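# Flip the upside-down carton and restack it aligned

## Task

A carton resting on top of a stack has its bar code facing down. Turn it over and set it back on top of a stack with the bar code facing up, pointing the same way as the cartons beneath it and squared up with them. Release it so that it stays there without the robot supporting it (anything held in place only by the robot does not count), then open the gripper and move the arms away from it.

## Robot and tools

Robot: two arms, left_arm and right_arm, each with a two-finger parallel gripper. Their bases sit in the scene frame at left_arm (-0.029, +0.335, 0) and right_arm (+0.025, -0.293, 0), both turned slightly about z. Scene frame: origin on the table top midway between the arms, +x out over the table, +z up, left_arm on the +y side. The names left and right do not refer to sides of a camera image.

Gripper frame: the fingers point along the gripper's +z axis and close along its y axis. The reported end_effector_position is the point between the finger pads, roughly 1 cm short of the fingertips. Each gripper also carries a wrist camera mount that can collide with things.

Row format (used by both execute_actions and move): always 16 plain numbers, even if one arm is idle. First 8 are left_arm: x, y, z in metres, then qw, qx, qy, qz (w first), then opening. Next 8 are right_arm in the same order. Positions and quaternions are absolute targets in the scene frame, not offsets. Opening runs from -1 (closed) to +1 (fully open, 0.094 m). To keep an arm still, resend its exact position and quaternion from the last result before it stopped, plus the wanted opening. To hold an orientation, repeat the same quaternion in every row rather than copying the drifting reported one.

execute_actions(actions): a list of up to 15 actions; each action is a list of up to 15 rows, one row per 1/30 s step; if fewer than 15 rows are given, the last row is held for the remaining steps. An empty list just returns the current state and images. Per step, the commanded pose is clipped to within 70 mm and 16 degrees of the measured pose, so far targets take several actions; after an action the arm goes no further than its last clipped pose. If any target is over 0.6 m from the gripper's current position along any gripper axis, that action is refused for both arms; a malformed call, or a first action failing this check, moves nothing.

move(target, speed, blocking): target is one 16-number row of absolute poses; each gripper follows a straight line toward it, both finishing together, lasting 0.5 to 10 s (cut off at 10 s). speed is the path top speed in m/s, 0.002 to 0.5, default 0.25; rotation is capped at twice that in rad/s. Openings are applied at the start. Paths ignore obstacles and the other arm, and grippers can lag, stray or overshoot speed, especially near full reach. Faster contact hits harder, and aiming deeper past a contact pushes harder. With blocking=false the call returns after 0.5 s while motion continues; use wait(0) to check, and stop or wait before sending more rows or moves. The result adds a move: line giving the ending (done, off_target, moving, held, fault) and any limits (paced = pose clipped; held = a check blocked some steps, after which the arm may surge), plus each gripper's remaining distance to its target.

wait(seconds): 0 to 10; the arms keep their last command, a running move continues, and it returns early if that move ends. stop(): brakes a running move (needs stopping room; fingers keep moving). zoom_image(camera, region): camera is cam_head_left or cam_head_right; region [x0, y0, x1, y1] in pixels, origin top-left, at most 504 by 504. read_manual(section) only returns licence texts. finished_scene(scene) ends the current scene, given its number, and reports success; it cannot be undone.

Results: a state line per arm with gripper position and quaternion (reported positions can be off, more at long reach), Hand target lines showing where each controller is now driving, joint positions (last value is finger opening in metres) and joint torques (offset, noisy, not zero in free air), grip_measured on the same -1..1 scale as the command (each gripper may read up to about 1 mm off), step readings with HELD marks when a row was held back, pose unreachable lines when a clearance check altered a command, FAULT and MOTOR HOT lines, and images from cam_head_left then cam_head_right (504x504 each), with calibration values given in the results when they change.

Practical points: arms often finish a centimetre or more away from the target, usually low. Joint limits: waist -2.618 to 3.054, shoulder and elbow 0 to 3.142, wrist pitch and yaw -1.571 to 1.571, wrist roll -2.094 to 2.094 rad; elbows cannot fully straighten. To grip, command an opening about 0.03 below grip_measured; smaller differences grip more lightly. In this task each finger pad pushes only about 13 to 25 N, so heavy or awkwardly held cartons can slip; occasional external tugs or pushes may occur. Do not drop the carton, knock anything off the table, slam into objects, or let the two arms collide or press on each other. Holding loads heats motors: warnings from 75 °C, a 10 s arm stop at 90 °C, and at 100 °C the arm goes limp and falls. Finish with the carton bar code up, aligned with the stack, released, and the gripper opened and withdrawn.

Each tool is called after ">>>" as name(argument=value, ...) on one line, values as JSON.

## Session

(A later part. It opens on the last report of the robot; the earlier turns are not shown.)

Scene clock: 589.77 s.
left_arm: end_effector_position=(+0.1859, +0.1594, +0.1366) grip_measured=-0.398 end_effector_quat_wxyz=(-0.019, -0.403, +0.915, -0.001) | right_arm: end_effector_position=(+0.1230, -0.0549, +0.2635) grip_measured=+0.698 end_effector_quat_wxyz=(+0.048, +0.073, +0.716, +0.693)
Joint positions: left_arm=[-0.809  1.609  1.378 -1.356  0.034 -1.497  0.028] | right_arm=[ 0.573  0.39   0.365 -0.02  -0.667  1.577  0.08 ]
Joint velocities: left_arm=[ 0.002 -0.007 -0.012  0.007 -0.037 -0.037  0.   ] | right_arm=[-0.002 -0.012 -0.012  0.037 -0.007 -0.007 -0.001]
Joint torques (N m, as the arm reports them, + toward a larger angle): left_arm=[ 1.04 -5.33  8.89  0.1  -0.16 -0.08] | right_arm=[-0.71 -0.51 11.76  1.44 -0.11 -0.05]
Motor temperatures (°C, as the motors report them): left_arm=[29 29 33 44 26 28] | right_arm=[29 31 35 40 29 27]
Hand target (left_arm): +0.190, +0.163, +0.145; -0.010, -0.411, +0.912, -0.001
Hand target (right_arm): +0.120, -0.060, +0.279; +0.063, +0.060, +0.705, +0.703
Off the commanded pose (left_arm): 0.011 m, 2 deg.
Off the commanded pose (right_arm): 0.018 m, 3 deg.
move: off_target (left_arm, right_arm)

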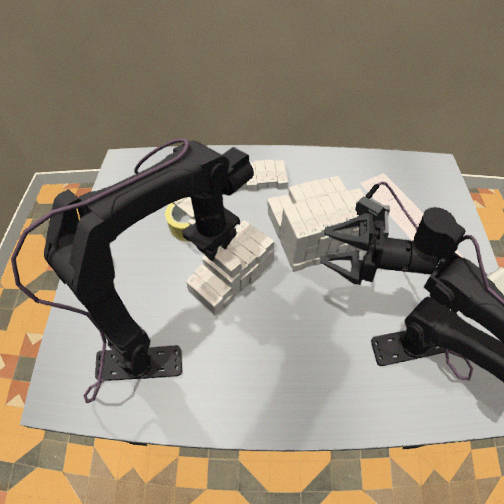

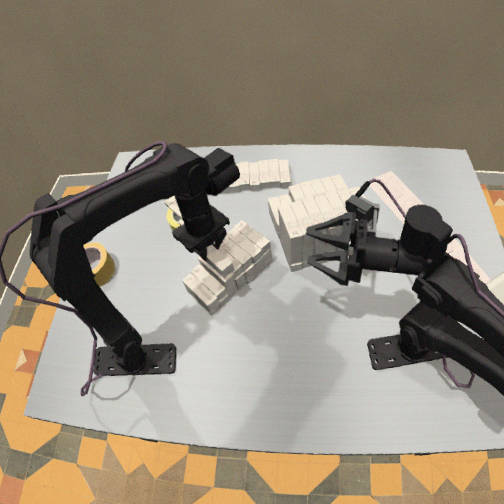

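>>> move(target=[0.1965,0.1672,0.110,0,-0.4099,0.9121,0,-0.47, 0.12,-0.06,0.28,0.0616,0.0616,0.7044,0.7044,0.7], speed=0.04)

>>> zoom_image(camera="cam_head_left", region=[195, 240, 255, 300])

>>> zoom_image(camera="cam_head_right", region=[190, 240, 250, 300])

Scene clock: 612.67 s.
left_arm: end_effector_position=(+0.1909, +0.1641, +0.1128) grip_measured=-0.398 end_effector_quat_wxyz=(-0.008, -0.407, +0.913, +0.000) | right_arm: end_effector_position=(+0.1230, -0.0549, +0.2635) grip_measured=+0.698 end_effector_quat_wxyz=(+0.047, +0.074, +0.716, +0.693)
Joint positions: left_arm=[-0.797  1.609  1.284 -1.254  0.014 -1.494  0.028] | right_arm=[ 0.573  0.39   0.365 -0.02  -0.668  1.578  0.08 ]
Joint velocities: left_arm=[ 0.002 -0.012 -0.007 -0.037 -0.051  0.022 -0.001] | right_arm=[-0.007 -0.007 -0.012  0.007 -0.022  0.022 -0.   ]
Joint torques (N m, as the arm reports them, + toward a larger angle): left_arm=[ 1.04 -4.88  5.49  0.56 -0.2   0.07] | right_arm=[-0.75 -0.59 11.7   1.42 -0.06  0.  ]
Motor temperatures (°C, as the motors report them): left_arm=[29 30 33 41 26 28] | right_arm=[29 31 37 40 29 27]
Hand target (left_arm): +0.197, +0.167, +0.110; +0.000, -0.410, +0.912, +0.000
Hand target (right_arm): +0.120, -0.060, +0.280; +0.062, +0.062, +0.704, +0.705
Off the commanded pose (left_arm): 0.007 m, 1 deg.
Off the commanded pose (right_arm): 0.018 m, 3 deg.
move: off_target (right_arm)

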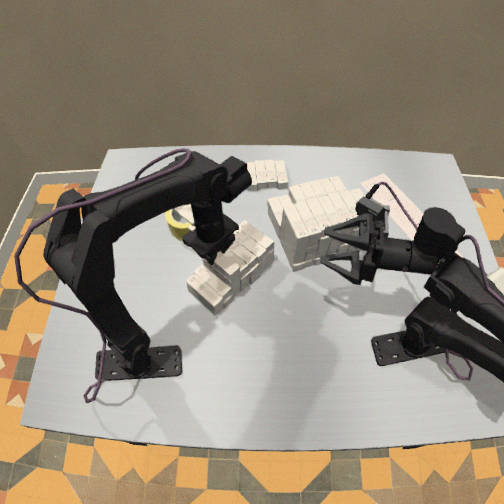

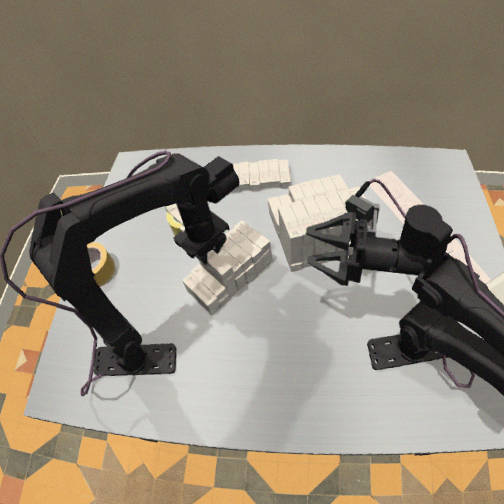

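Region (195, 240, 255, 300) of cam_head_left's 504x504 image, scaled by 8.400, with more detail than that image has.

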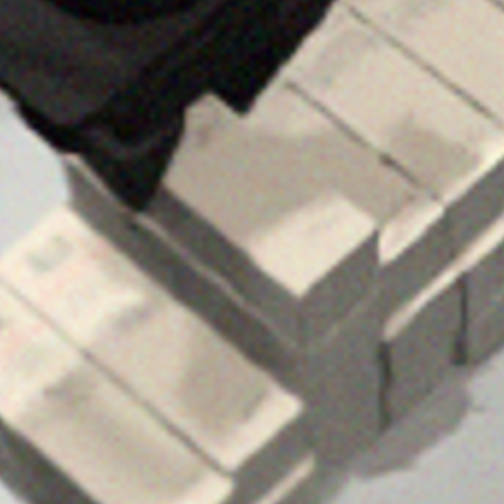

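Region (190, 240, 250, 300) of cam_head_right's 504x504 image, scaled by 8.400, with more detail than that image has.

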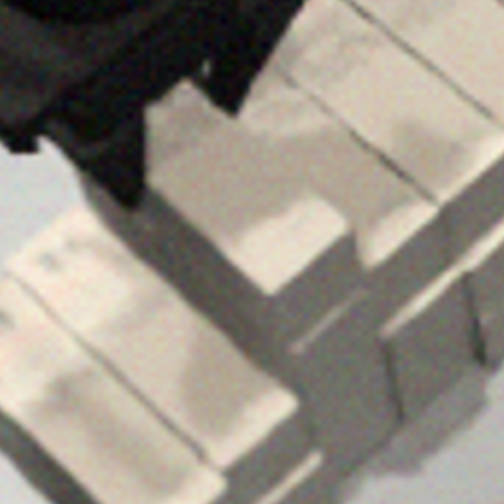

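>>> execute_actions(actions=[[[0.1972,0.1674,0.110,0,-0.4099,0.9121,0,-0.47, 0.12,-0.06,0.28,0.0616,0.0616,0.7044,0.7044,0.7],[0.1979,0.1676,0.110,0,-0.4099,0.9121,0,-0.47, 0.12,-0.06,0.28,0.0616,0.0616,0.7044,0.7044,0.7],[0.1986,0.1678,0.110,0,-0.4099,0.9121,0,-0.47, 0.12,-0.06,0.28,0.0616,0.0616,0.7044,0.7044,0.7],[0.1993,0.1680,0.110,0,-0.4099,0.9121,0,-0.47, 0.12,-0.06,0.28,0.0616,0.0616,0.7044,0.7044,0.7],[0.2000,0.1682,0.110,0,-0.4099,0.9121,0,-0.47, 0.12,-0.06,0.28,0.0616,0.0616,0.7044,0.7044,0.7],[0.2005,0.1684,0.110,0,-0.4099,0.9121,0,-0.47, 0.12,-0.06,0.28,0.0616,0.0616,0.7044,0.7044,0.7]]])

>>> zoom_image(camera="cam_head_left", region=[195, 240, 255, 300])

>>> zoom_image(camera="cam_head_right", region=[190, 240, 250, 300])

Scene clock: 625.13 s.
left_arm: end_effector_position=(+0.1934, +0.1668, +0.1101) grip_measured=-0.398 end_effector_quat_wxyz=(-0.010, -0.408, +0.913, +0.004) | right_arm: end_effector_position=(+0.1230, -0.0549, +0.2635) grip_measured=+0.698 end_effector_quat_wxyz=(+0.047, +0.074, +0.716, +0.693)
Joint positions: left_arm=[-0.785  1.619  1.284 -1.253  0.014 -1.483  0.028] | right_arm=[ 0.573  0.39   0.365 -0.02  -0.668  1.578  0.08 ]
Joint velocities: left_arm=[ 0.007  0.002 -0.002 -0.007 -0.066 -0.022 -0.001] | right_arm=[-0.012 -0.007  0.002 -0.051 -0.022 -0.037 -0.001]
Joint torques (N m, as the arm reports them, + toward a larger angle): left_arm=[ 1.   -5.    6.24  0.48 -0.2   0.04] | right_arm=[-0.72 -0.5  11.73  1.39 -0.05 -0.05]
Motor temperatures (°C, as the motors report them): left_arm=[29 30 32 40 26 28] | right_arm=[29 30 37 41 29 27]
Hand target (left_arm): +0.200, +0.168, +0.110; +0.000, -0.410, +0.912, -0.000
Hand target (right_arm): +0.120, -0.060, +0.280; +0.062, +0.062, +0.704, +0.705
Off the commanded pose (left_arm): 0.007 m, 1 deg.
Off the commanded pose (right_arm): 0.018 m, 3 deg.
Step readings (end_effector_position):
0: left_arm (+0.1912, +0.1639, +0.1128) | right_arm (+0.1230, -0.0549, +0.2635)
1: left_arm (+0.1912, +0.1639, +0.1128) | right_arm (+0.1230, -0.0549, +0.2635)
2: left_arm (+0.1912, +0.1639, +0.1128) | right_arm (+0.1230, -0.0549, +0.2635)
4: left_arm (+0.1916, +0.1644, +0.1128) | right_arm (+0.1230, -0.0549, +0.2635)
8: left_arm (+0.1932, +0.1665, +0.1117) | right_arm (+0.1230, -0.0549, +0.2635)
15: end_effector_position above

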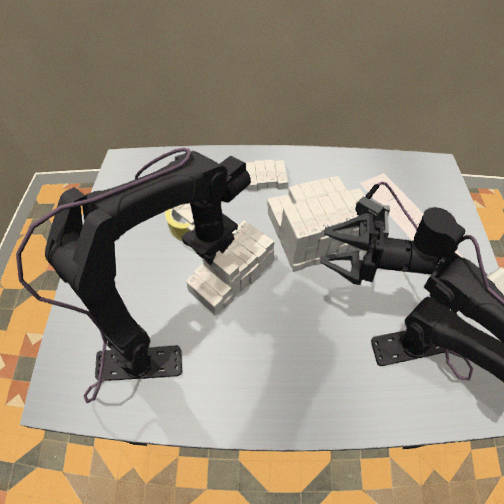

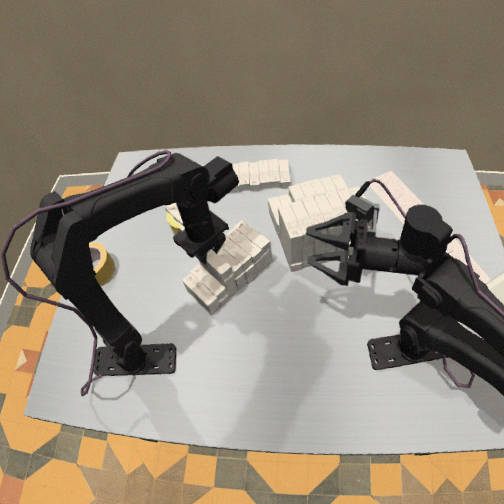

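Region (195, 240, 255, 300) of cam_head_left's 504x504 image, scaled by 8.400, with more detail than that image has.

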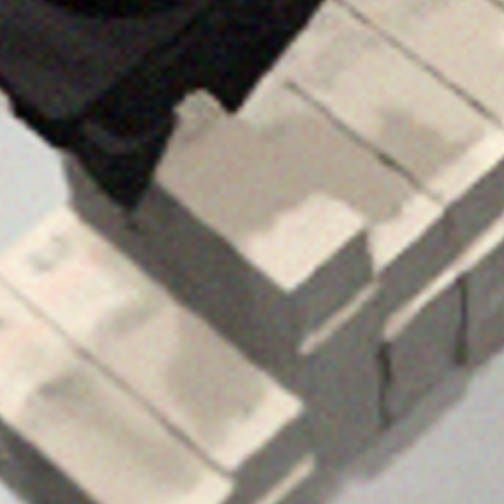

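Region (190, 240, 250, 300) of cam_head_right's 504x504 image, scaled by 8.400, with more detail than that image has.

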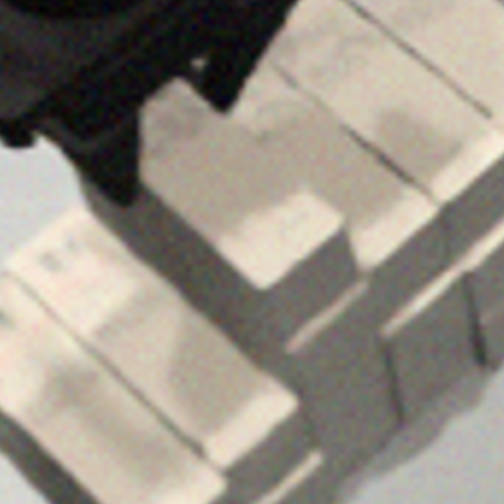

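>>> execute_actions(actions=[])

>>> zoom_image(camera="cam_head_left", region=[175, 225, 265, 315])

>>> zoom_image(camera="cam_head_right", region=[170, 225, 260, 315])

Scene clock: 650.87 s.
left_arm: end_effector_position=(+0.1934, +0.1668, +0.1101) grip_measured=-0.398 end_effector_quat_wxyz=(-0.010, -0.407, +0.913, +0.004) | right_arm: end_effector_position=(+0.1230, -0.0549, +0.2635) grip_measured=+0.698 end_effector_quat_wxyz=(+0.047, +0.074, +0.716, +0.693)
Joint positions: left_arm=[-0.785  1.619  1.284 -1.253  0.014 -1.482  0.028] | right_arm=[ 0.573  0.39   0.365 -0.02  -0.668  1.578  0.08 ]
Joint velocities: left_arm=[ 0.002 -0.002  0.002  0.051 -0.022 -0.007 -0.001] | right_arm=[-0.007  0.007 -0.017  0.037  0.066 -0.051 -0.001]
Joint torques (N m, as the arm reports them, + toward a larger angle): left_arm=[ 0.97 -5.05  6.26  0.5  -0.19  0.05] | right_arm=[-0.8  -0.52 11.63  1.42 -0.12 -0.02]
Motor temperatures (°C, as the motors report them): left_arm=[29 30 32 39 26 28] | right_arm=[29 30 38 41 29 27]
Hand target (left_arm): +0.200, +0.168, +0.110; +0.000, -0.410, +0.912, -0.000
Hand target (right_arm): +0.120, -0.060, +0.280; +0.062, +0.062, +0.704, +0.705
Off the commanded pose (left_arm): 0.007 m, 1 deg.
Off the commanded pose (right_arm): 0.018 m, 3 deg.

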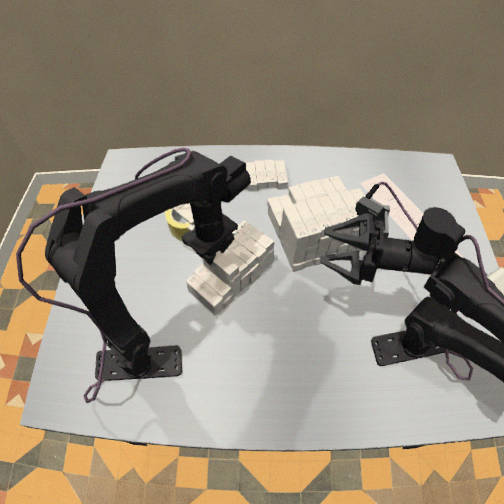

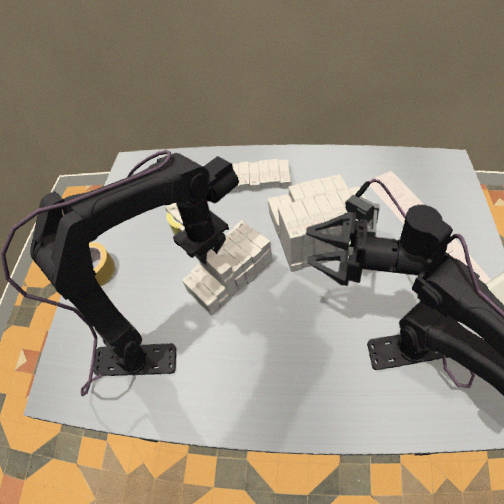

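Region (175, 225, 265, 315) of cam_head_left's 504x504 image, scaled by 5.600, with more detail than that image has.

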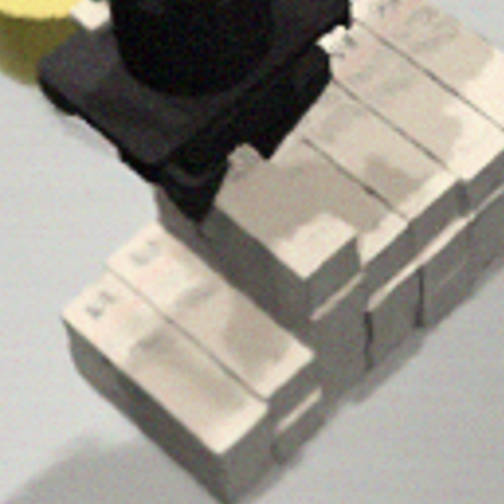

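Region (170, 225, 260, 315) of cam_head_right's 504x504 image, scaled by 5.600, with more detail than that image has.

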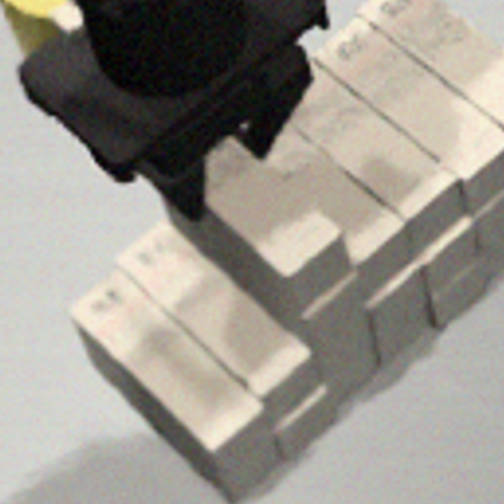

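>>> execute_actions(actions=[[[0.2010,0.1680,0.109,0,-0.4099,0.9121,0,-0.47,0.12,-0.06,0.28,0.0616,0.0616,0.7044,0.7044,0.7],[0.2015,0.1675,0.1085,0,-0.4099,0.9121,0,-0.47,0.12,-0.06,0.28,0.0616,0.0616,0.7044,0.7044,0.7],[0.2018,0.1670,0.108,0,-0.4099,0.9121,0,-0.47,0.12,-0.06,0.28,0.0616,0.0616,0.7044,0.7044,0.7],[0.2021,0.1665,0.1075,0,-0.4099,0.9121,0,-0.47,0.12,-0.06,0.28,0.0616,0.0616,0.7044,0.7044,0.7],[0.2024,0.1660,0.107,0,-0.4099,0.9121,0,-0.47,0.12,-0.06,0.28,0.0616,0.0616,0.7044,0.7044,0.7],[0.2024,0.1660,0.1065,0,-0.4099,0.9121,0,-0.47,0.12,-0.06,0.28,0.0616,0.0616,0.7044,0.7044,0.7],[0.2024,0.1660,0.106,0,-0.4099,0.9121,0,-0.47,0.12,-0.06,0.28,0.0616,0.0616,0.7044,0.7044,0.7],[0.2024,0.1660,0.1055,0,-0.4099,0.9121,0,-0.47,0.12,-0.06,0.28,0.0616,0.0616,0.7044,0.7044,0.7],[0.2024,0.1660,0.105,0,-0.4099,0.9121,0,-0.47,0.12,-0.06,0.28,0.0616,0.0616,0.7044,0.7044,0.7]]])

>>> zoom_image(camera="cam_head_left", region=[175, 225, 265, 315])

>>> zoom_image(camera="cam_head_right", region=[170, 225, 260, 315])

Scene clock: 663.20 s.
left_arm: end_effector_position=(+0.1966, +0.1644, +0.1064) grip_measured=-0.398 end_effector_quat_wxyz=(-0.009, -0.407, +0.913, +0.003) | right_arm: end_effector_position=(+0.1230, -0.0549, +0.2635) grip_measured=+0.698 end_effector_quat_wxyz=(+0.047, +0.074, +0.716, +0.693)
Joint positions: left_arm=[-0.785  1.633  1.284 -1.236  0.014 -1.482  0.028] | right_arm=[ 0.573  0.39   0.365 -0.02  -0.668  1.578  0.08 ]
Joint velocities: left_arm=[ 0.002  0.007 -0.017 -0.066 -0.007 -0.051  0.   ] | right_arm=[-0.012 -0.012 -0.017 -0.022  0.022 -0.066 -0.001]
Joint torques (N m, as the arm reports them, + toward a larger angle): left_arm=[ 0.75 -5.27  5.74  0.49 -0.2   0.02] | right_arm=[-0.71 -0.7  11.83  1.46 -0.07 -0.06]
Motor temperatures (°C, as the motors report them): left_arm=[29 30 31 39 26 28] | right_arm=[29 30 38 41 29 27]
Hand target (left_arm): +0.202, +0.166, +0.105; -0.000, -0.410, +0.912, +0.000
Hand target (right_arm): +0.120, -0.060, +0.280; +0.062, +0.062, +0.704, +0.705
Off the commanded pose (left_arm): 0.006 m, 1 deg.
Off the commanded pose (right_arm): 0.018 m, 3 deg.
Step readings (end_effector_position):
0: left_arm (+0.1934, +0.1668, +0.1101) | right_arm (+0.1230, -0.0549, +0.2635)
1: left_arm (+0.1934, +0.1668, +0.1101) | right_arm (+0.1230, -0.0549, +0.2635)
2: left_arm (+0.1936, +0.1666, +0.1101) | right_arm (+0.1230, -0.0549, +0.2635)
4: left_arm (+0.1939, +0.1664, +0.1099) | right_arm (+0.1230, -0.0549, +0.2635)
8: left_arm (+0.1949, +0.1656, +0.1076) | right_arm (+0.1230, -0.0549, +0.2635)
15: end_effector_position above

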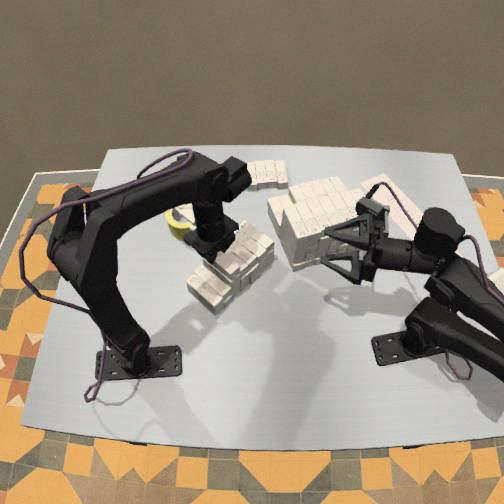

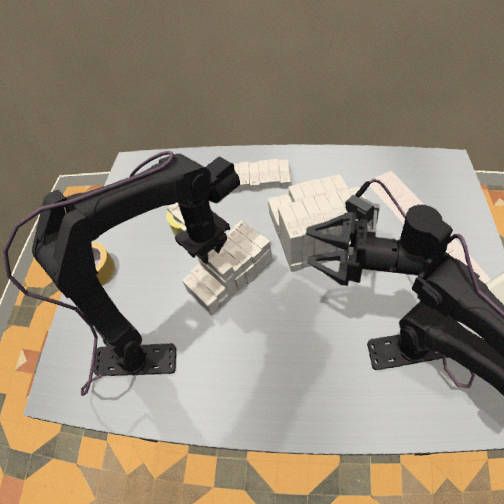

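Region (175, 225, 265, 315) of cam_head_left's 504x504 image, scaled by 5.600, with more detail than that image has.

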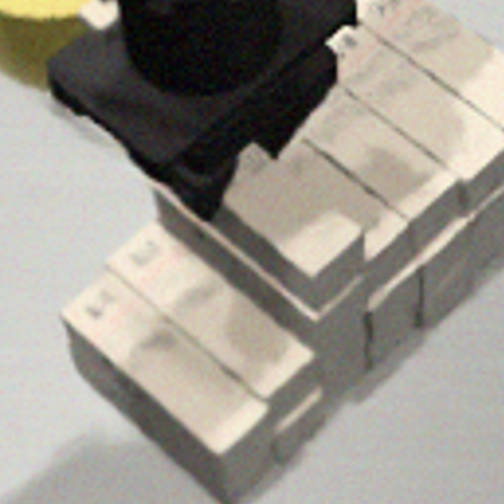

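Region (170, 225, 260, 315) of cam_head_right's 504x504 image, scaled by 5.600, with more detail than that image has.

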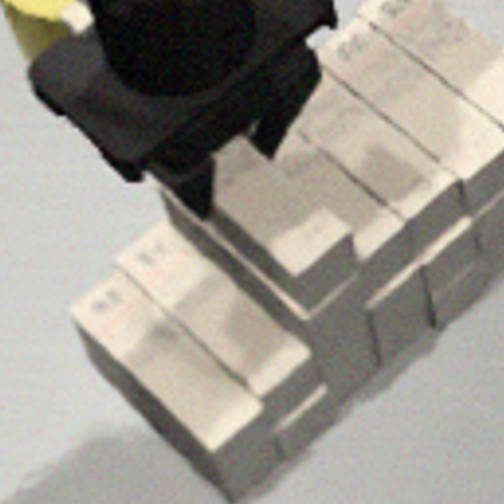

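>>> execute_actions(actions=[[[0.2024,0.1660,0.1045,-0.0005,-0.4099,0.9121,0.0008,-0.47,0.12,-0.06,0.28,0.0616,0.0616,0.7044,0.7044,0.7],[0.2024,0.1660,0.104,-0.001,-0.4099,0.9121,0.0017,-0.47,0.12,-0.06,0.28,0.0616,0.0616,0.7044,0.7044,0.7],[0.2023,0.1660,0.1035,-0.0014,-0.4099,0.9121,0.0025,-0.47,0.12,-0.06,0.28,0.0616,0.0616,0.7044,0.7044,0.7],[0.2023,0.1661,0.103,-0.0018,-0.4099,0.9121,0.0033,-0.47,0.12,-0.06,0.28,0.0616,0.0616,0.7044,0.7044,0.7],[0.2023,0.1661,0.1025,-0.0023,-0.4099,0.9121,0.0042,-0.47,0.12,-0.06,0.28,0.0616,0.0616,0.7044,0.7044,0.7],[0.2022,0.1661,0.102,-0.0028,-0.4099,0.9121,0.005,-0.47,0.12,-0.06,0.28,0.0616,0.0616,0.7044,0.7044,0.7],[0.2022,0.1662,0.1015,-0.0032,-0.4099,0.9121,0.0058,-0.47,0.12,-0.06,0.28,0.0616,0.0616,0.7044,0.7044,0.7],[0.2022,0.1662,0.101,-0.0037,-0.4099,0.9121,0.0066,-0.47,0.12,-0.06,0.28,0.0616,0.0616,0.7044,0.7044,0.7]]])

>>> zoom_image(camera="cam_head_left", region=[175, 225, 265, 315])

>>> zoom_image(camera="cam_head_right", region=[170, 225, 260, 315])

Scene clock: 684.37 s.
left_arm: end_effector_position=(+0.1970, +0.1642, +0.1055) grip_measured=-0.398 end_effector_quat_wxyz=(-0.010, -0.407, +0.913, +0.004) | right_arm: end_effector_position=(+0.1230, -0.0549, +0.2635) grip_measured=+0.698 end_effector_quat_wxyz=(+0.047, +0.074, +0.716, +0.693)
Joint positions: left_arm=[-0.785  1.636  1.284 -1.234  0.013 -1.482  0.028] | right_arm=[ 0.573  0.39   0.365 -0.02  -0.668  1.578  0.08 ]
Joint velocities: left_arm=[ 0.002  0.032 -0.002 -0.022  0.007 -0.037 -0.   ] | right_arm=[-0.007  0.007 -0.012 -0.051  0.066  0.007 -0.001]
Joint torques (N m, as the arm reports them, + toward a larger angle): left_arm=[ 0.77 -4.57  5.79  0.5  -0.18  0.03] | right_arm=[-0.7  -0.46 11.66  1.44 -0.1  -0.06]
Motor temperatures (°C, as the motors report them): left_arm=[29 30 31 38 26 28] | right_arm=[29 30 38 41 29 27]
Hand target (left_arm): +0.202, +0.166, +0.101; -0.004, -0.410, +0.912, +0.007
Hand target (right_arm): +0.120, -0.060, +0.280; +0.062, +0.062, +0.704, +0.705
Off the commanded pose (left_arm): 0.007 m, 1 deg.
Off the commanded pose (right_arm): 0.018 m, 3 deg.
Step readings (end_effector_position):
0: left_arm (+0.1969, +0.1642, +0.1064) | right_arm (+0.1230, -0.0549, +0.2635)
1: left_arm (+0.1969, +0.1642, +0.1064) | right_arm (+0.1230, -0.0549, +0.2635)
2: left_arm (+0.1969, +0.1642, +0.1064) | right_arm (+0.1230, -0.0549, +0.2635)
4: left_arm (+0.1969, +0.1642, +0.1064) | right_arm (+0.1230, -0.0549, +0.2635)
8: left_arm (+0.1970, +0.1642, +0.1055) | right_arm (+0.1230, -0.0549, +0.2635)
15: end_effector_position above

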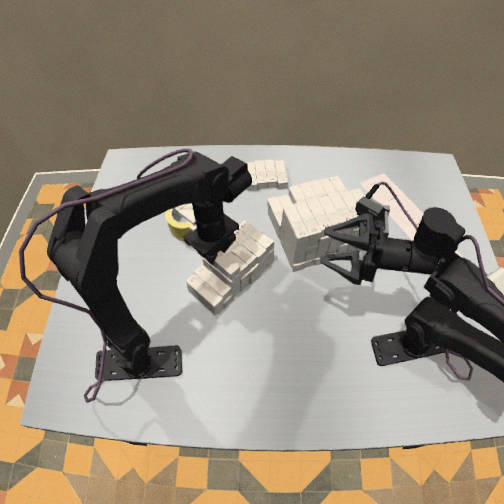

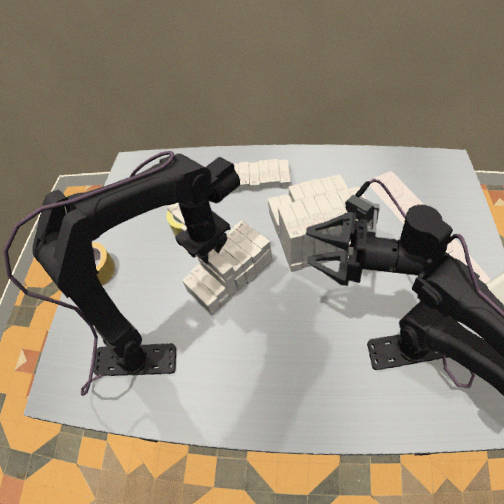

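Region (175, 225, 265, 315) of cam_head_left's 504x504 image, scaled by 5.600, with more detail than that image has.

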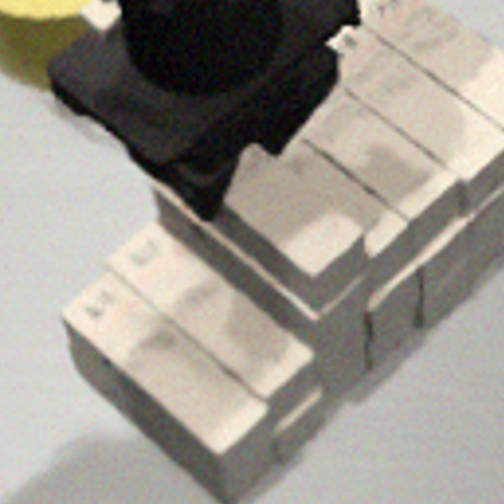

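Region (170, 225, 260, 315) of cam_head_right's 504x504 image, scaled by 5.600, with more detail than that image has.

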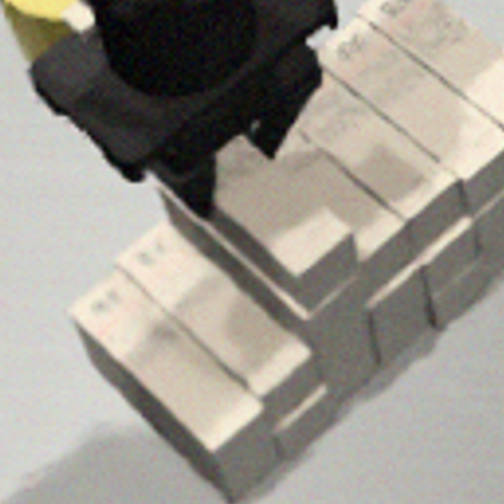

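>>> execute_actions(actions=[[[0.2022,0.1662,0.102,-0.0028,-0.4099,0.9121,0.005,-0.47,0.12,-0.06,0.28,0.0616,0.0616,0.7044,0.7044,0.7],[0.2023,0.1661,0.1035,-0.0014,-0.4099,0.9121,0.0025,-0.47,0.12,-0.06,0.28,0.0616,0.0616,0.7044,0.7044,0.7],[0.2024,0.1660,0.105,0,-0.4099,0.9121,0,-0.47,0.12,-0.06,0.28,0.0616,0.0616,0.7044,0.7044,0.7],[0.2024,0.1660,0.1065,0.0014,-0.4099,0.9121,-0.0025,-0.47,0.12,-0.06,0.28,0.0616,0.0616,0.7044,0.7044,0.7],[0.2025,0.1659,0.108,0.0028,-0.4099,0.9121,-0.005,-0.47,0.12,-0.06,0.28,0.0616,0.0616,0.7044,0.7044,0.7],[0.2025,0.1659,0.1095,0.0042,-0.4099,0.9121,-0.0075,-0.47,0.12,-0.06,0.28,0.0616,0.0616,0.7044,0.7044,0.7],[0.2026,0.1658,0.111,0.0055,-0.4099,0.9121,-0.010,-0.47,0.12,-0.06,0.28,0.0616,0.0616,0.7044,0.7044,0.7],[0.2026,0.1658,0.112,0.0064,-0.4099,0.9121,-0.0116,-0.47,0.12,-0.06,0.28,0.0616,0.0616,0.7044,0.7044,0.7],[0.2026,0.1658,0.113,0.0074,-0.4099,0.9121,-0.0133,-0.47,0.12,-0.06,0.28,0.0616,0.0616,0.7044,0.7044,0.7]]])

Scene clock: 719.83 s.
left_arm: end_effector_position=(+0.1971, +0.1641, +0.1072) grip_measured=-0.398 end_effector_quat_wxyz=(-0.008, -0.407, +0.913, +0.001) | right_arm: end_effector_position=(+0.1230, -0.0549, +0.2635) grip_measured=+0.698 end_effector_quat_wxyz=(+0.047, +0.074, +0.716, +0.693)
Joint positions: left_arm=[-0.785  1.63   1.284 -1.234  0.013 -1.482  0.028] | right_arm=[ 0.573  0.39   0.365 -0.02  -0.668  1.578  0.08 ]
Joint velocities: left_arm=[ 0.012 -0.017 -0.007 -0.007 -0.022 -0.007 -0.   ] | right_arm=[ 0.002 -0.002 -0.002 -0.022 -0.007 -0.066 -0.   ]
Joint torques (N m, as the arm reports them, + toward a larger angle): left_arm=[ 0.7  -6.88  5.72  0.51 -0.17  0.03] | right_arm=[-0.8  -0.42 11.71  1.44 -0.09  0.  ]
Motor temperatures (°C, as the motors report them): left_arm=[29 30 31 37 26 28] | right_arm=[29 30 39 41 29 27]
Hand target (left_arm): +0.202, +0.166, +0.113; +0.008, -0.410, +0.912, -0.013
Hand target (right_arm): +0.120, -0.060, +0.280; +0.062, +0.062, +0.704, +0.705
Off the commanded pose (left_arm): 0.008 m, 2 deg.
Off the commanded pose (right_arm): 0.018 m, 3 deg.
Step readings (end_effector_position):
0: left_arm (+0.1970, +0.1642, +0.1055) | right_arm (+0.1230, -0.0549, +0.2635)
1: left_arm (+0.1970, +0.1642, +0.1055) | right_arm (+0.1230, -0.0549, +0.2635)
2: left_arm (+0.1970, +0.1642, +0.1055) | right_arm (+0.1230, -0.0549, +0.2635)
4: left_arm (+0.1970, +0.1642, +0.1055) | right_arm (+0.1230, -0.0549, +0.2635)
8: left_arm (+0.1970, +0.1642, +0.1061) | right_arm (+0.1230, -0.0549, +0.2635)
15: end_effector_position above

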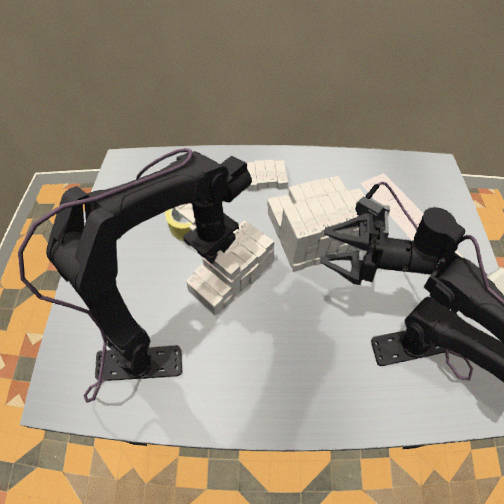

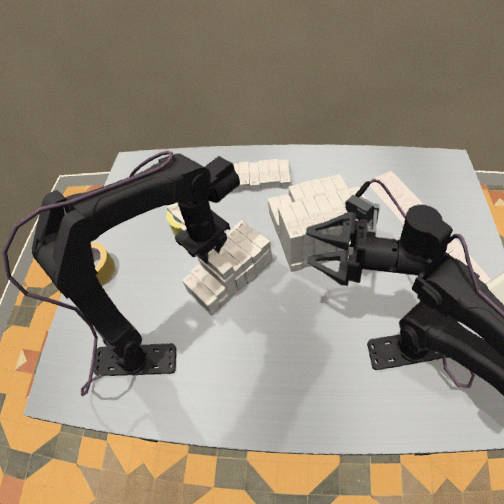

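>>> execute_actions(actions=[[[0.2014,0.1656,0.113,0.0066,-0.4093,0.9124,-0.0118,-0.47,0.12,-0.06,0.28,0.0616,0.0616,0.7044,0.7044,0.7],[0.2002,0.1655,0.113,0.0057,-0.4088,0.9126,-0.0102,-0.47,0.12,-0.06,0.28,0.0616,0.0616,0.7044,0.7044,0.7],[0.1990,0.1653,0.113,0.0049,-0.4082,0.9129,-0.0087,-0.47,0.12,-0.06,0.28,0.0616,0.0616,0.7044,0.7044,0.7],[0.1978,0.1652,0.113,0.004,-0.4077,0.9131,-0.0072,-0.47,0.12,-0.06,0.28,0.0616,0.0616,0.7044,0.7044,0.7],[0.1966,0.1650,0.113,0.0032,-0.4071,0.9134,-0.0057,-0.47,0.12,-0.06,0.28,0.0616,0.0616,0.7044,0.7044,0.7],[0.1954,0.1648,0.113,0.0023,-0.4065,0.9136,-0.0041,-0.47,0.12,-0.06,0.28,0.0616,0.0616,0.7044,0.7044,0.7],[0.1942,0.1647,0.113,0.0015,-0.406,0.9139,-0.0026,-0.47,0.12,-0.06,0.28,0.0616,0.0616,0.7044,0.7044,0.7],[0.1930,0.1645,0.113,0.0006,-0.4054,0.9141,-0.0011,-0.47,0.12,-0.06,0.28,0.0616,0.0616,0.7044,0.7044,0.7],[0.1918,0.1644,0.113,-0.0003,-0.4049,0.9144,0.0005,-0.47,0.12,-0.06,0.28,0.0616,0.0616,0.7044,0.7044,0.7],[0.1906,0.1642,0.113,-0.0011,-0.4043,0.9146,0.002,-0.47,0.12,-0.06,0.28,0.0616,0.0616,0.7044,0.7044,0.7]]])

>>> zoom_image(camera="cam_head_left", region=[175, 225, 265, 315])

>>> zoom_image(camera="cam_head_right", region=[170, 225, 260, 315])

Scene clock: 748.13 s.
left_arm: end_effector_position=(+0.1952, +0.1617, +0.1072) grip_measured=-0.398 end_effector_quat_wxyz=(-0.008, -0.406, +0.914, +0.001) | right_arm: end_effector_position=(+0.1230, -0.0549, +0.2635) grip_measured=+0.698 end_effector_quat_wxyz=(+0.047, +0.074, +0.716, +0.693)
Joint positions: left_arm=[-0.796  1.63   1.284 -1.234  0.013 -1.49   0.028] | right_arm=[ 0.573  0.39   0.365 -0.02  -0.668  1.578  0.08 ]
Joint velocities: left_arm=[-0.012  0.022 -0.012 -0.022  0.007 -0.022 -0.001] | right_arm=[-0.012 -0.007 -0.012  0.007 -0.037  0.081 -0.   ]
Joint torques (N m, as the arm reports them, + toward a larger angle): left_arm=[-0.86 -6.87  5.7   0.16 -0.17 -0.04] | right_arm=[-0.67 -0.78 11.48  1.5  -0.1  -0.02]
Motor temperatures (°C, as the motors report them): left_arm=[29 32 31 36 26 28] | right_arm=[29 30 39 42 29 27]
Hand target (left_arm): +0.191, +0.164, +0.113; -0.001, -0.404, +0.915, +0.002
Hand target (right_arm): +0.120, -0.060, +0.280; +0.062, +0.062, +0.704, +0.705
Off the commanded pose (left_arm): 0.008 m, 1 deg.
Off the commanded pose (right_arm): 0.018 m, 3 deg.
Step readings (end_effector_position):
0: left_arm (+0.1971, +0.1641, +0.1072) | right_arm (+0.1230, -0.0549, +0.2635)
1: left_arm (+0.1971, +0.1641, +0.1072) | right_arm (+0.1230, -0.0549, +0.2635)
2: left_arm (+0.1971, +0.1641, +0.1072) | right_arm (+0.1230, -0.0549, +0.2635)
4: left_arm (+0.1971, +0.1641, +0.1072) | right_arm (+0.1230, -0.0549, +0.2635)
8: left_arm (+0.1971, +0.1641, +0.1072) | right_arm (+0.1230, -0.0549, +0.2635)
15: end_effector_position above

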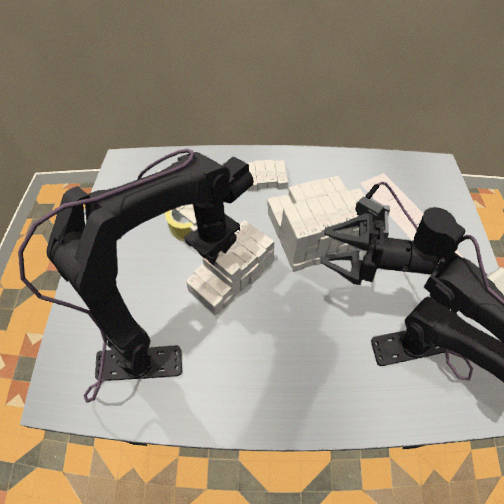

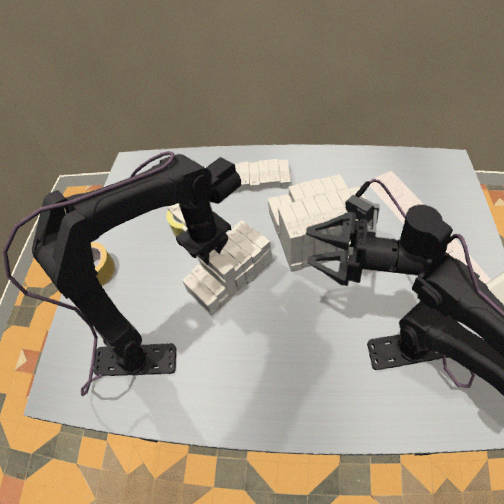

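Region (175, 225, 265, 315) of cam_head_left's 504x504 image, scaled by 5.600, with more detail than that image has.

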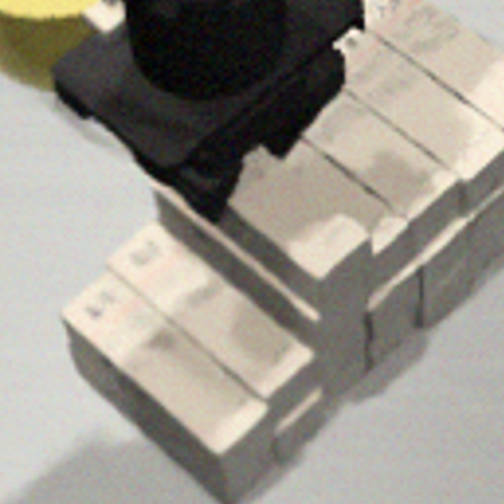

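Region (170, 225, 260, 315) of cam_head_right's 504x504 image, scaled by 5.600, with more detail than that image has.

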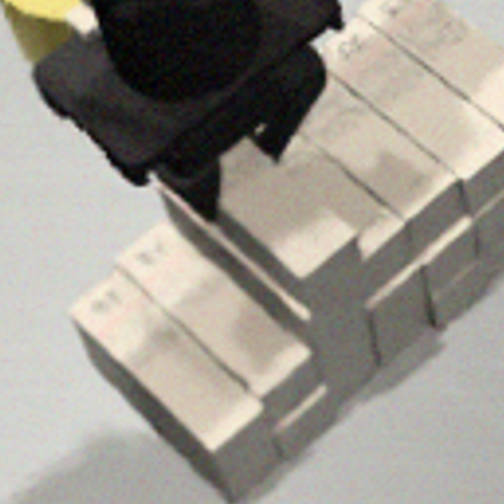

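>>> execute_actions(actions=[[[0.1900,0.1647,0.113,-0.0018,-0.4043,0.9146,0.0033,-0.47,0.12,-0.06,0.28,0.0616,0.0616,0.7044,0.7044,0.7],[0.1894,0.1651,0.113,-0.0025,-0.4043,0.9146,0.0046,-0.47,0.12,-0.06,0.28,0.0616,0.0616,0.7044,0.7044,0.7],[0.1889,0.1656,0.113,-0.0033,-0.4043,0.9146,0.006,-0.47,0.12,-0.06,0.28,0.0616,0.0616,0.7044,0.7044,0.7],[0.1883,0.1660,0.113,-0.004,-0.4043,0.9146,0.0073,-0.47,0.12,-0.06,0.28,0.0616,0.0616,0.7044,0.7044,0.7],[0.1877,0.1665,0.113,-0.0047,-0.4043,0.9146,0.0086,-0.47,0.12,-0.06,0.28,0.0616,0.0616,0.7044,0.7044,0.7]]])

>>> zoom_image(camera="cam_head_left", region=[175, 225, 265, 315])

Scene clock: 759.97 s.
left_arm: end_effector_position=(+0.1936, +0.1629, +0.1072) grip_measured=-0.398 end_effector_quat_wxyz=(-0.010, -0.407, +0.914, +0.004) | right_arm: end_effector_position=(+0.1230, -0.0549, +0.2635) grip_measured=+0.698 end_effector_quat_wxyz=(+0.047, +0.074, +0.716, +0.693)
Joint positions: left_arm=[-0.796  1.63   1.284 -1.242  0.013 -1.492  0.028] | right_arm=[ 0.573  0.39   0.365 -0.02  -0.668  1.578  0.08 ]
Joint velocities: left_arm=[ 0.012  0.002  0.002 -0.066  0.022 -0.095 -0.   ] | right_arm=[-0.012 -0.002 -0.007  0.022 -0.007 -0.11  -0.   ]
Joint torques (N m, as the arm reports them, + toward a larger angle): left_arm=[-0.93 -6.9   5.63  0.07 -0.17 -0.05] | right_arm=[-0.78 -0.55 11.65  1.42 -0.07 -0.05]
Motor temperatures (°C, as the motors report them): left_arm=[29 32 31 36 26 28] | right_arm=[29 30 39 42 29 27]
Hand target (left_arm): +0.188, +0.167, +0.113; -0.005, -0.404, +0.915, +0.009
Hand target (right_arm): +0.120, -0.060, +0.280; +0.062, +0.062, +0.704, +0.705
Off the commanded pose (left_arm): 0.009 m, 1 deg.
Off the commanded pose (right_arm): 0.018 m, 3 deg.
Step readings (end_effector_position):
0: left_arm (+0.1952, +0.1617, +0.1072) | right_arm (+0.1230, -0.0549, +0.2635)
1: left_arm (+0.1952, +0.1617, +0.1072) | right_arm (+0.1230, -0.0549, +0.2635)
2: left_arm (+0.1952, +0.1617, +0.1072) | right_arm (+0.1230, -0.0549, +0.2635)
4: left_arm (+0.1950, +0.1618, +0.1072) | right_arm (+0.1230, -0.0549, +0.2635)
8: left_arm (+0.1942, +0.1625, +0.1072) | right_arm (+0.1230, -0.0549, +0.2635)
15: end_effector_position above

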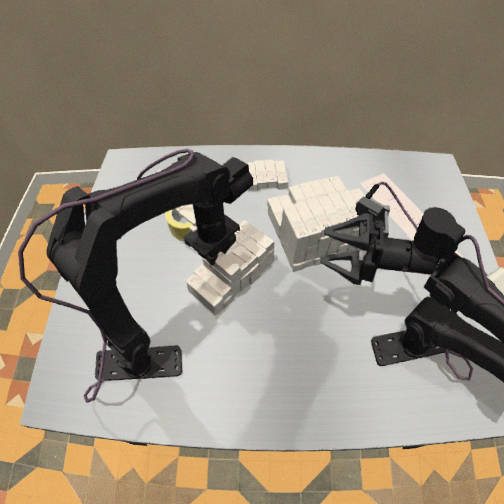

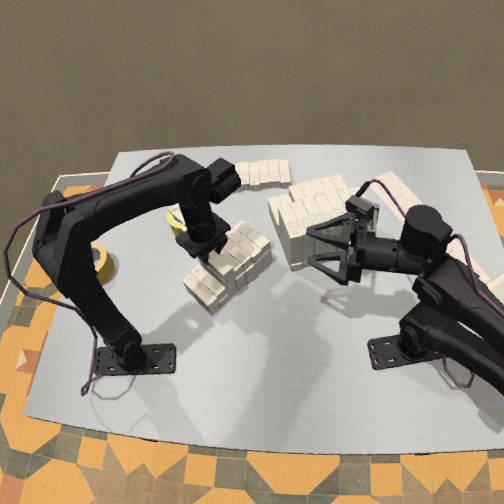

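Region (175, 225, 265, 315) of cam_head_left's 504x504 image, scaled by 5.600, with more detail than that image has.

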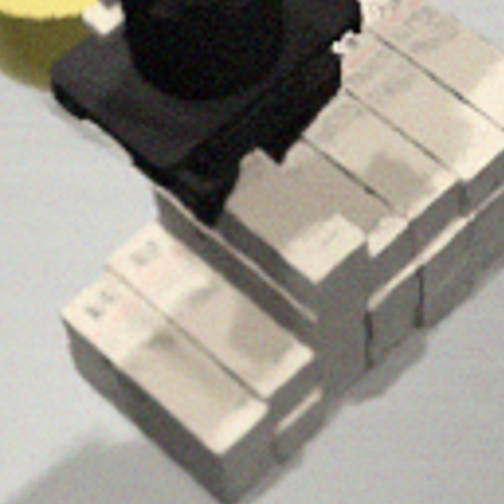

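>>> execute_actions(actions=[[[0.1871,0.1670,0.113,-0.0055,-0.4043,0.9146,0.0099,-0.47,0.12,-0.06,0.28,0.0616,0.0616,0.7044,0.7044,0.7],[0.1865,0.1674,0.113,-0.0062,-0.4043,0.9146,0.0112,-0.47,0.12,-0.06,0.28,0.0616,0.0616,0.7044,0.7044,0.7],[0.1865,0.1674,0.112,-0.0071,-0.4043,0.9146,0.0129,-0.47,0.12,-0.06,0.28,0.0616,0.0616,0.7044,0.7044,0.7],[0.1865,0.1674,0.111,-0.008,-0.4043,0.9146,0.0146,-0.47,0.12,-0.06,0.28,0.0616,0.0616,0.7044,0.7044,0.7],[0.1865,0.1674,0.110,-0.009,-0.4043,0.9146,0.0163,-0.47,0.12,-0.06,0.28,0.0616,0.0616,0.7044,0.7044,0.7],[0.1864,0.1675,0.109,-0.0099,-0.4043,0.9146,0.018,-0.47,0.12,-0.06,0.28,0.0616,0.0616,0.7044,0.7044,0.7],[0.1864,0.1675,0.108,-0.0108,-0.4043,0.9146,0.0197,-0.47,0.12,-0.06,0.28,0.0616,0.0616,0.7044,0.7044,0.7],[0.1864,0.1675,0.107,-0.0118,-0.4043,0.9146,0.0214,-0.47,0.12,-0.06,0.28,0.0616,0.0616,0.7044,0.7044,0.7],[0.1863,0.1675,0.106,-0.0127,-0.4043,0.9146,0.0231,-0.47,0.12,-0.06,0.28,0.0616,0.0616,0.7044,0.7044,0.7],[0.1863,0.1676,0.105,-0.0137,-0.4043,0.9146,0.0248,-0.47,0.12,-0.06,0.28,0.0616,0.0616,0.7044,0.7044,0.7],[0.1862,0.1676,0.104,-0.0146,-0.4043,0.9146,0.0265,-0.47,0.12,-0.06,0.28,0.0616,0.0616,0.7044,0.7044,0.7],[0.1862,0.1676,0.103,-0.0156,-0.4043,0.9146,0.0282,-0.47,0.12,-0.06,0.28,0.0616,0.0616,0.7044,0.7044,0.7],[0.1861,0.1677,0.102,-0.0165,-0.4043,0.9146,0.0299,-0.47,0.12,-0.06,0.28,0.0616,0.0616,0.7044,0.7044,0.7]]])

>>> wait(seconds=0.3)

>>> zoom_image(camera="cam_head_left", region=[175, 225, 265, 315])

>>> zoom_image(camera="cam_head_right", region=[170, 225, 260, 315])

Scene clock: 779.83 s.
left_arm: end_effector_position=(+0.1921, +0.1640, +0.1055) grip_measured=-0.398 end_effector_quat_wxyz=(-0.013, -0.407, +0.913, +0.010) | right_arm: end_effector_position=(+0.1230, -0.0549, +0.2635) grip_measured=+0.698 end_effector_quat_wxyz=(+0.047, +0.074, +0.716, +0.693)
Joint positions: left_arm=[-0.796  1.636  1.284 -1.249  0.013 -1.492  0.028] | right_arm=[ 0.573  0.39   0.365 -0.02  -0.668  1.578  0.08 ]
Joint velocities: left_arm=[-0.002  0.007 -0.002  0.007 -0.007 -0.007 -0.001] | right_arm=[-0.012 -0.012  0.002  0.007  0.007 -0.007  0.   ]
Joint torques (N m, as the arm reports them, + toward a larger angle): left_arm=[-0.8  -4.51  5.65  0.06 -0.14 -0.07] | right_arm=[-0.67 -0.61 11.53  1.43 -0.11 -0.06]
Motor temperatures (°C, as the motors report them): left_arm=[29 32 31 35 26 28] | right_arm=[29 30 40 42 29 27]
Hand target (left_arm): +0.186, +0.168, +0.102; -0.017, -0.404, +0.914, +0.030
Hand target (right_arm): +0.120, -0.060, +0.280; +0.062, +0.062, +0.704, +0.705
Off the commanded pose (left_arm): 0.008 m, 2 deg.
Off the commanded pose (right_arm): 0.018 m, 3 deg.
Step readings (end_effector_position):
0: left_arm (+0.1935, +0.1630, +0.1072) | right_arm (+0.1230, -0.0549, +0.2635)
1: left_arm (+0.1935, +0.1630, +0.1072) | right_arm (+0.1230, -0.0549, +0.2635)
2: left_arm (+0.1933, +0.1631, +0.1073) | right_arm (+0.1230, -0.0549, +0.2635)
4: left_arm (+0.1930, +0.1634, +0.1073) | right_arm (+0.1230, -0.0549, +0.2635)
8: left_arm (+0.1926, +0.1637, +0.1073) | right_arm (+0.1230, -0.0549, +0.2635)
15: end_effector_position above

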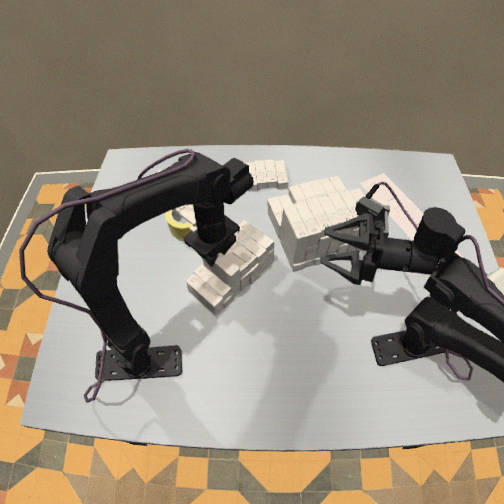

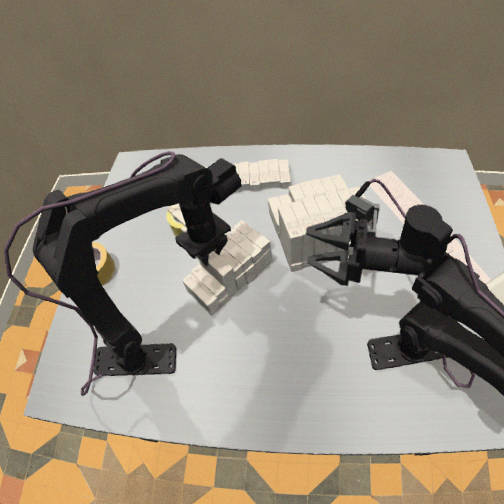

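Scene clock: 780.13 s.
left_arm: end_effector_position=(+0.1920, +0.1641, +0.1055) grip_measured=-0.398 end_effector_quat_wxyz=(-0.013, -0.407, +0.913, +0.011) | right_arm: end_effector_position=(+0.1230, -0.0549, +0.2635) grip_measured=+0.698 end_effector_quat_wxyz=(+0.047, +0.074, +0.716, +0.693)
Joint positions: left_arm=[-0.796  1.636  1.284 -1.25   0.013 -1.492  0.028] | right_arm=[ 0.573  0.39   0.365 -0.02  -0.668  1.578  0.08 ]
Joint velocities: left_arm=[ 0.007 -0.012  0.002  0.007  0.007  0.022 -0.   ] | right_arm=[ 0.007  0.002 -0.002  0.022 -0.037  0.037 -0.   ]
Joint torques (N m, as the arm reports them, + toward a larger angle): left_arm=[-0.87 -4.76  5.65  0.05 -0.16 -0.06] | right_arm=[-0.67 -0.69 11.6   1.46 -0.09 -0.02]
Motor temperatures (°C, as the motors report them): left_arm=[29 32 31 35 26 28] | right_arm=[29 30 40 42 29 27]
Hand target (left_arm): +0.186, +0.168, +0.102; -0.017, -0.404, +0.914, +0.030
Hand target (right_arm): +0.120, -0.060, +0.280; +0.062, +0.062, +0.704, +0.705
Off the commanded pose (left_arm): 0.008 m, 2 deg.
Off the commanded pose (right_arm): 0.018 m, 3 deg.
wait: 0.30 s; at rest by 0.17 s

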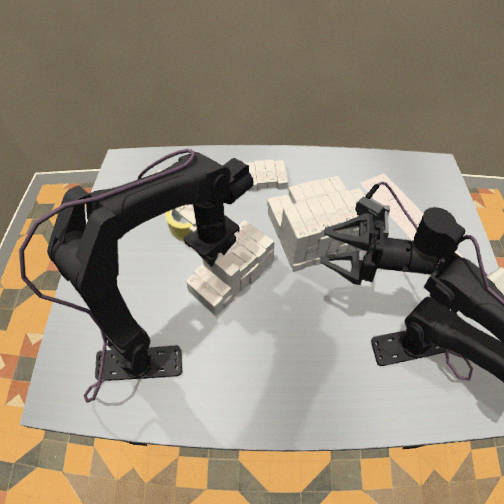

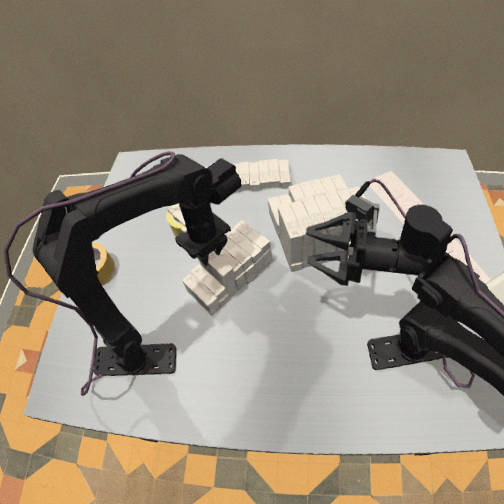

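Region (175, 225, 265, 315) of cam_head_left's 504x504 image, scaled by 5.600, with more detail than that image has.

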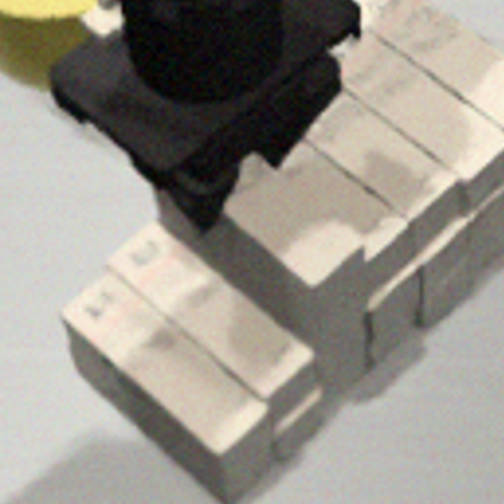

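Region (170, 225, 260, 315) of cam_head_right's 504x504 image, scaled by 5.600, with more detail than that image has.

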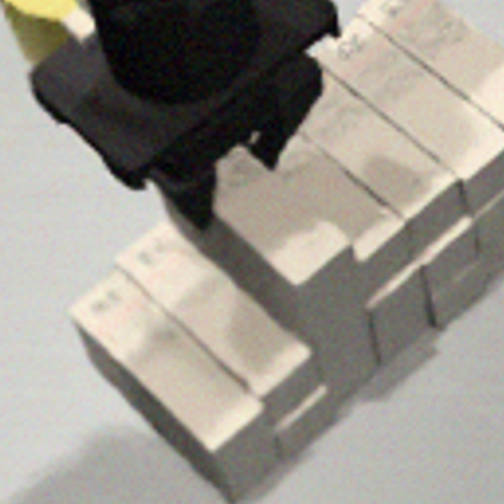

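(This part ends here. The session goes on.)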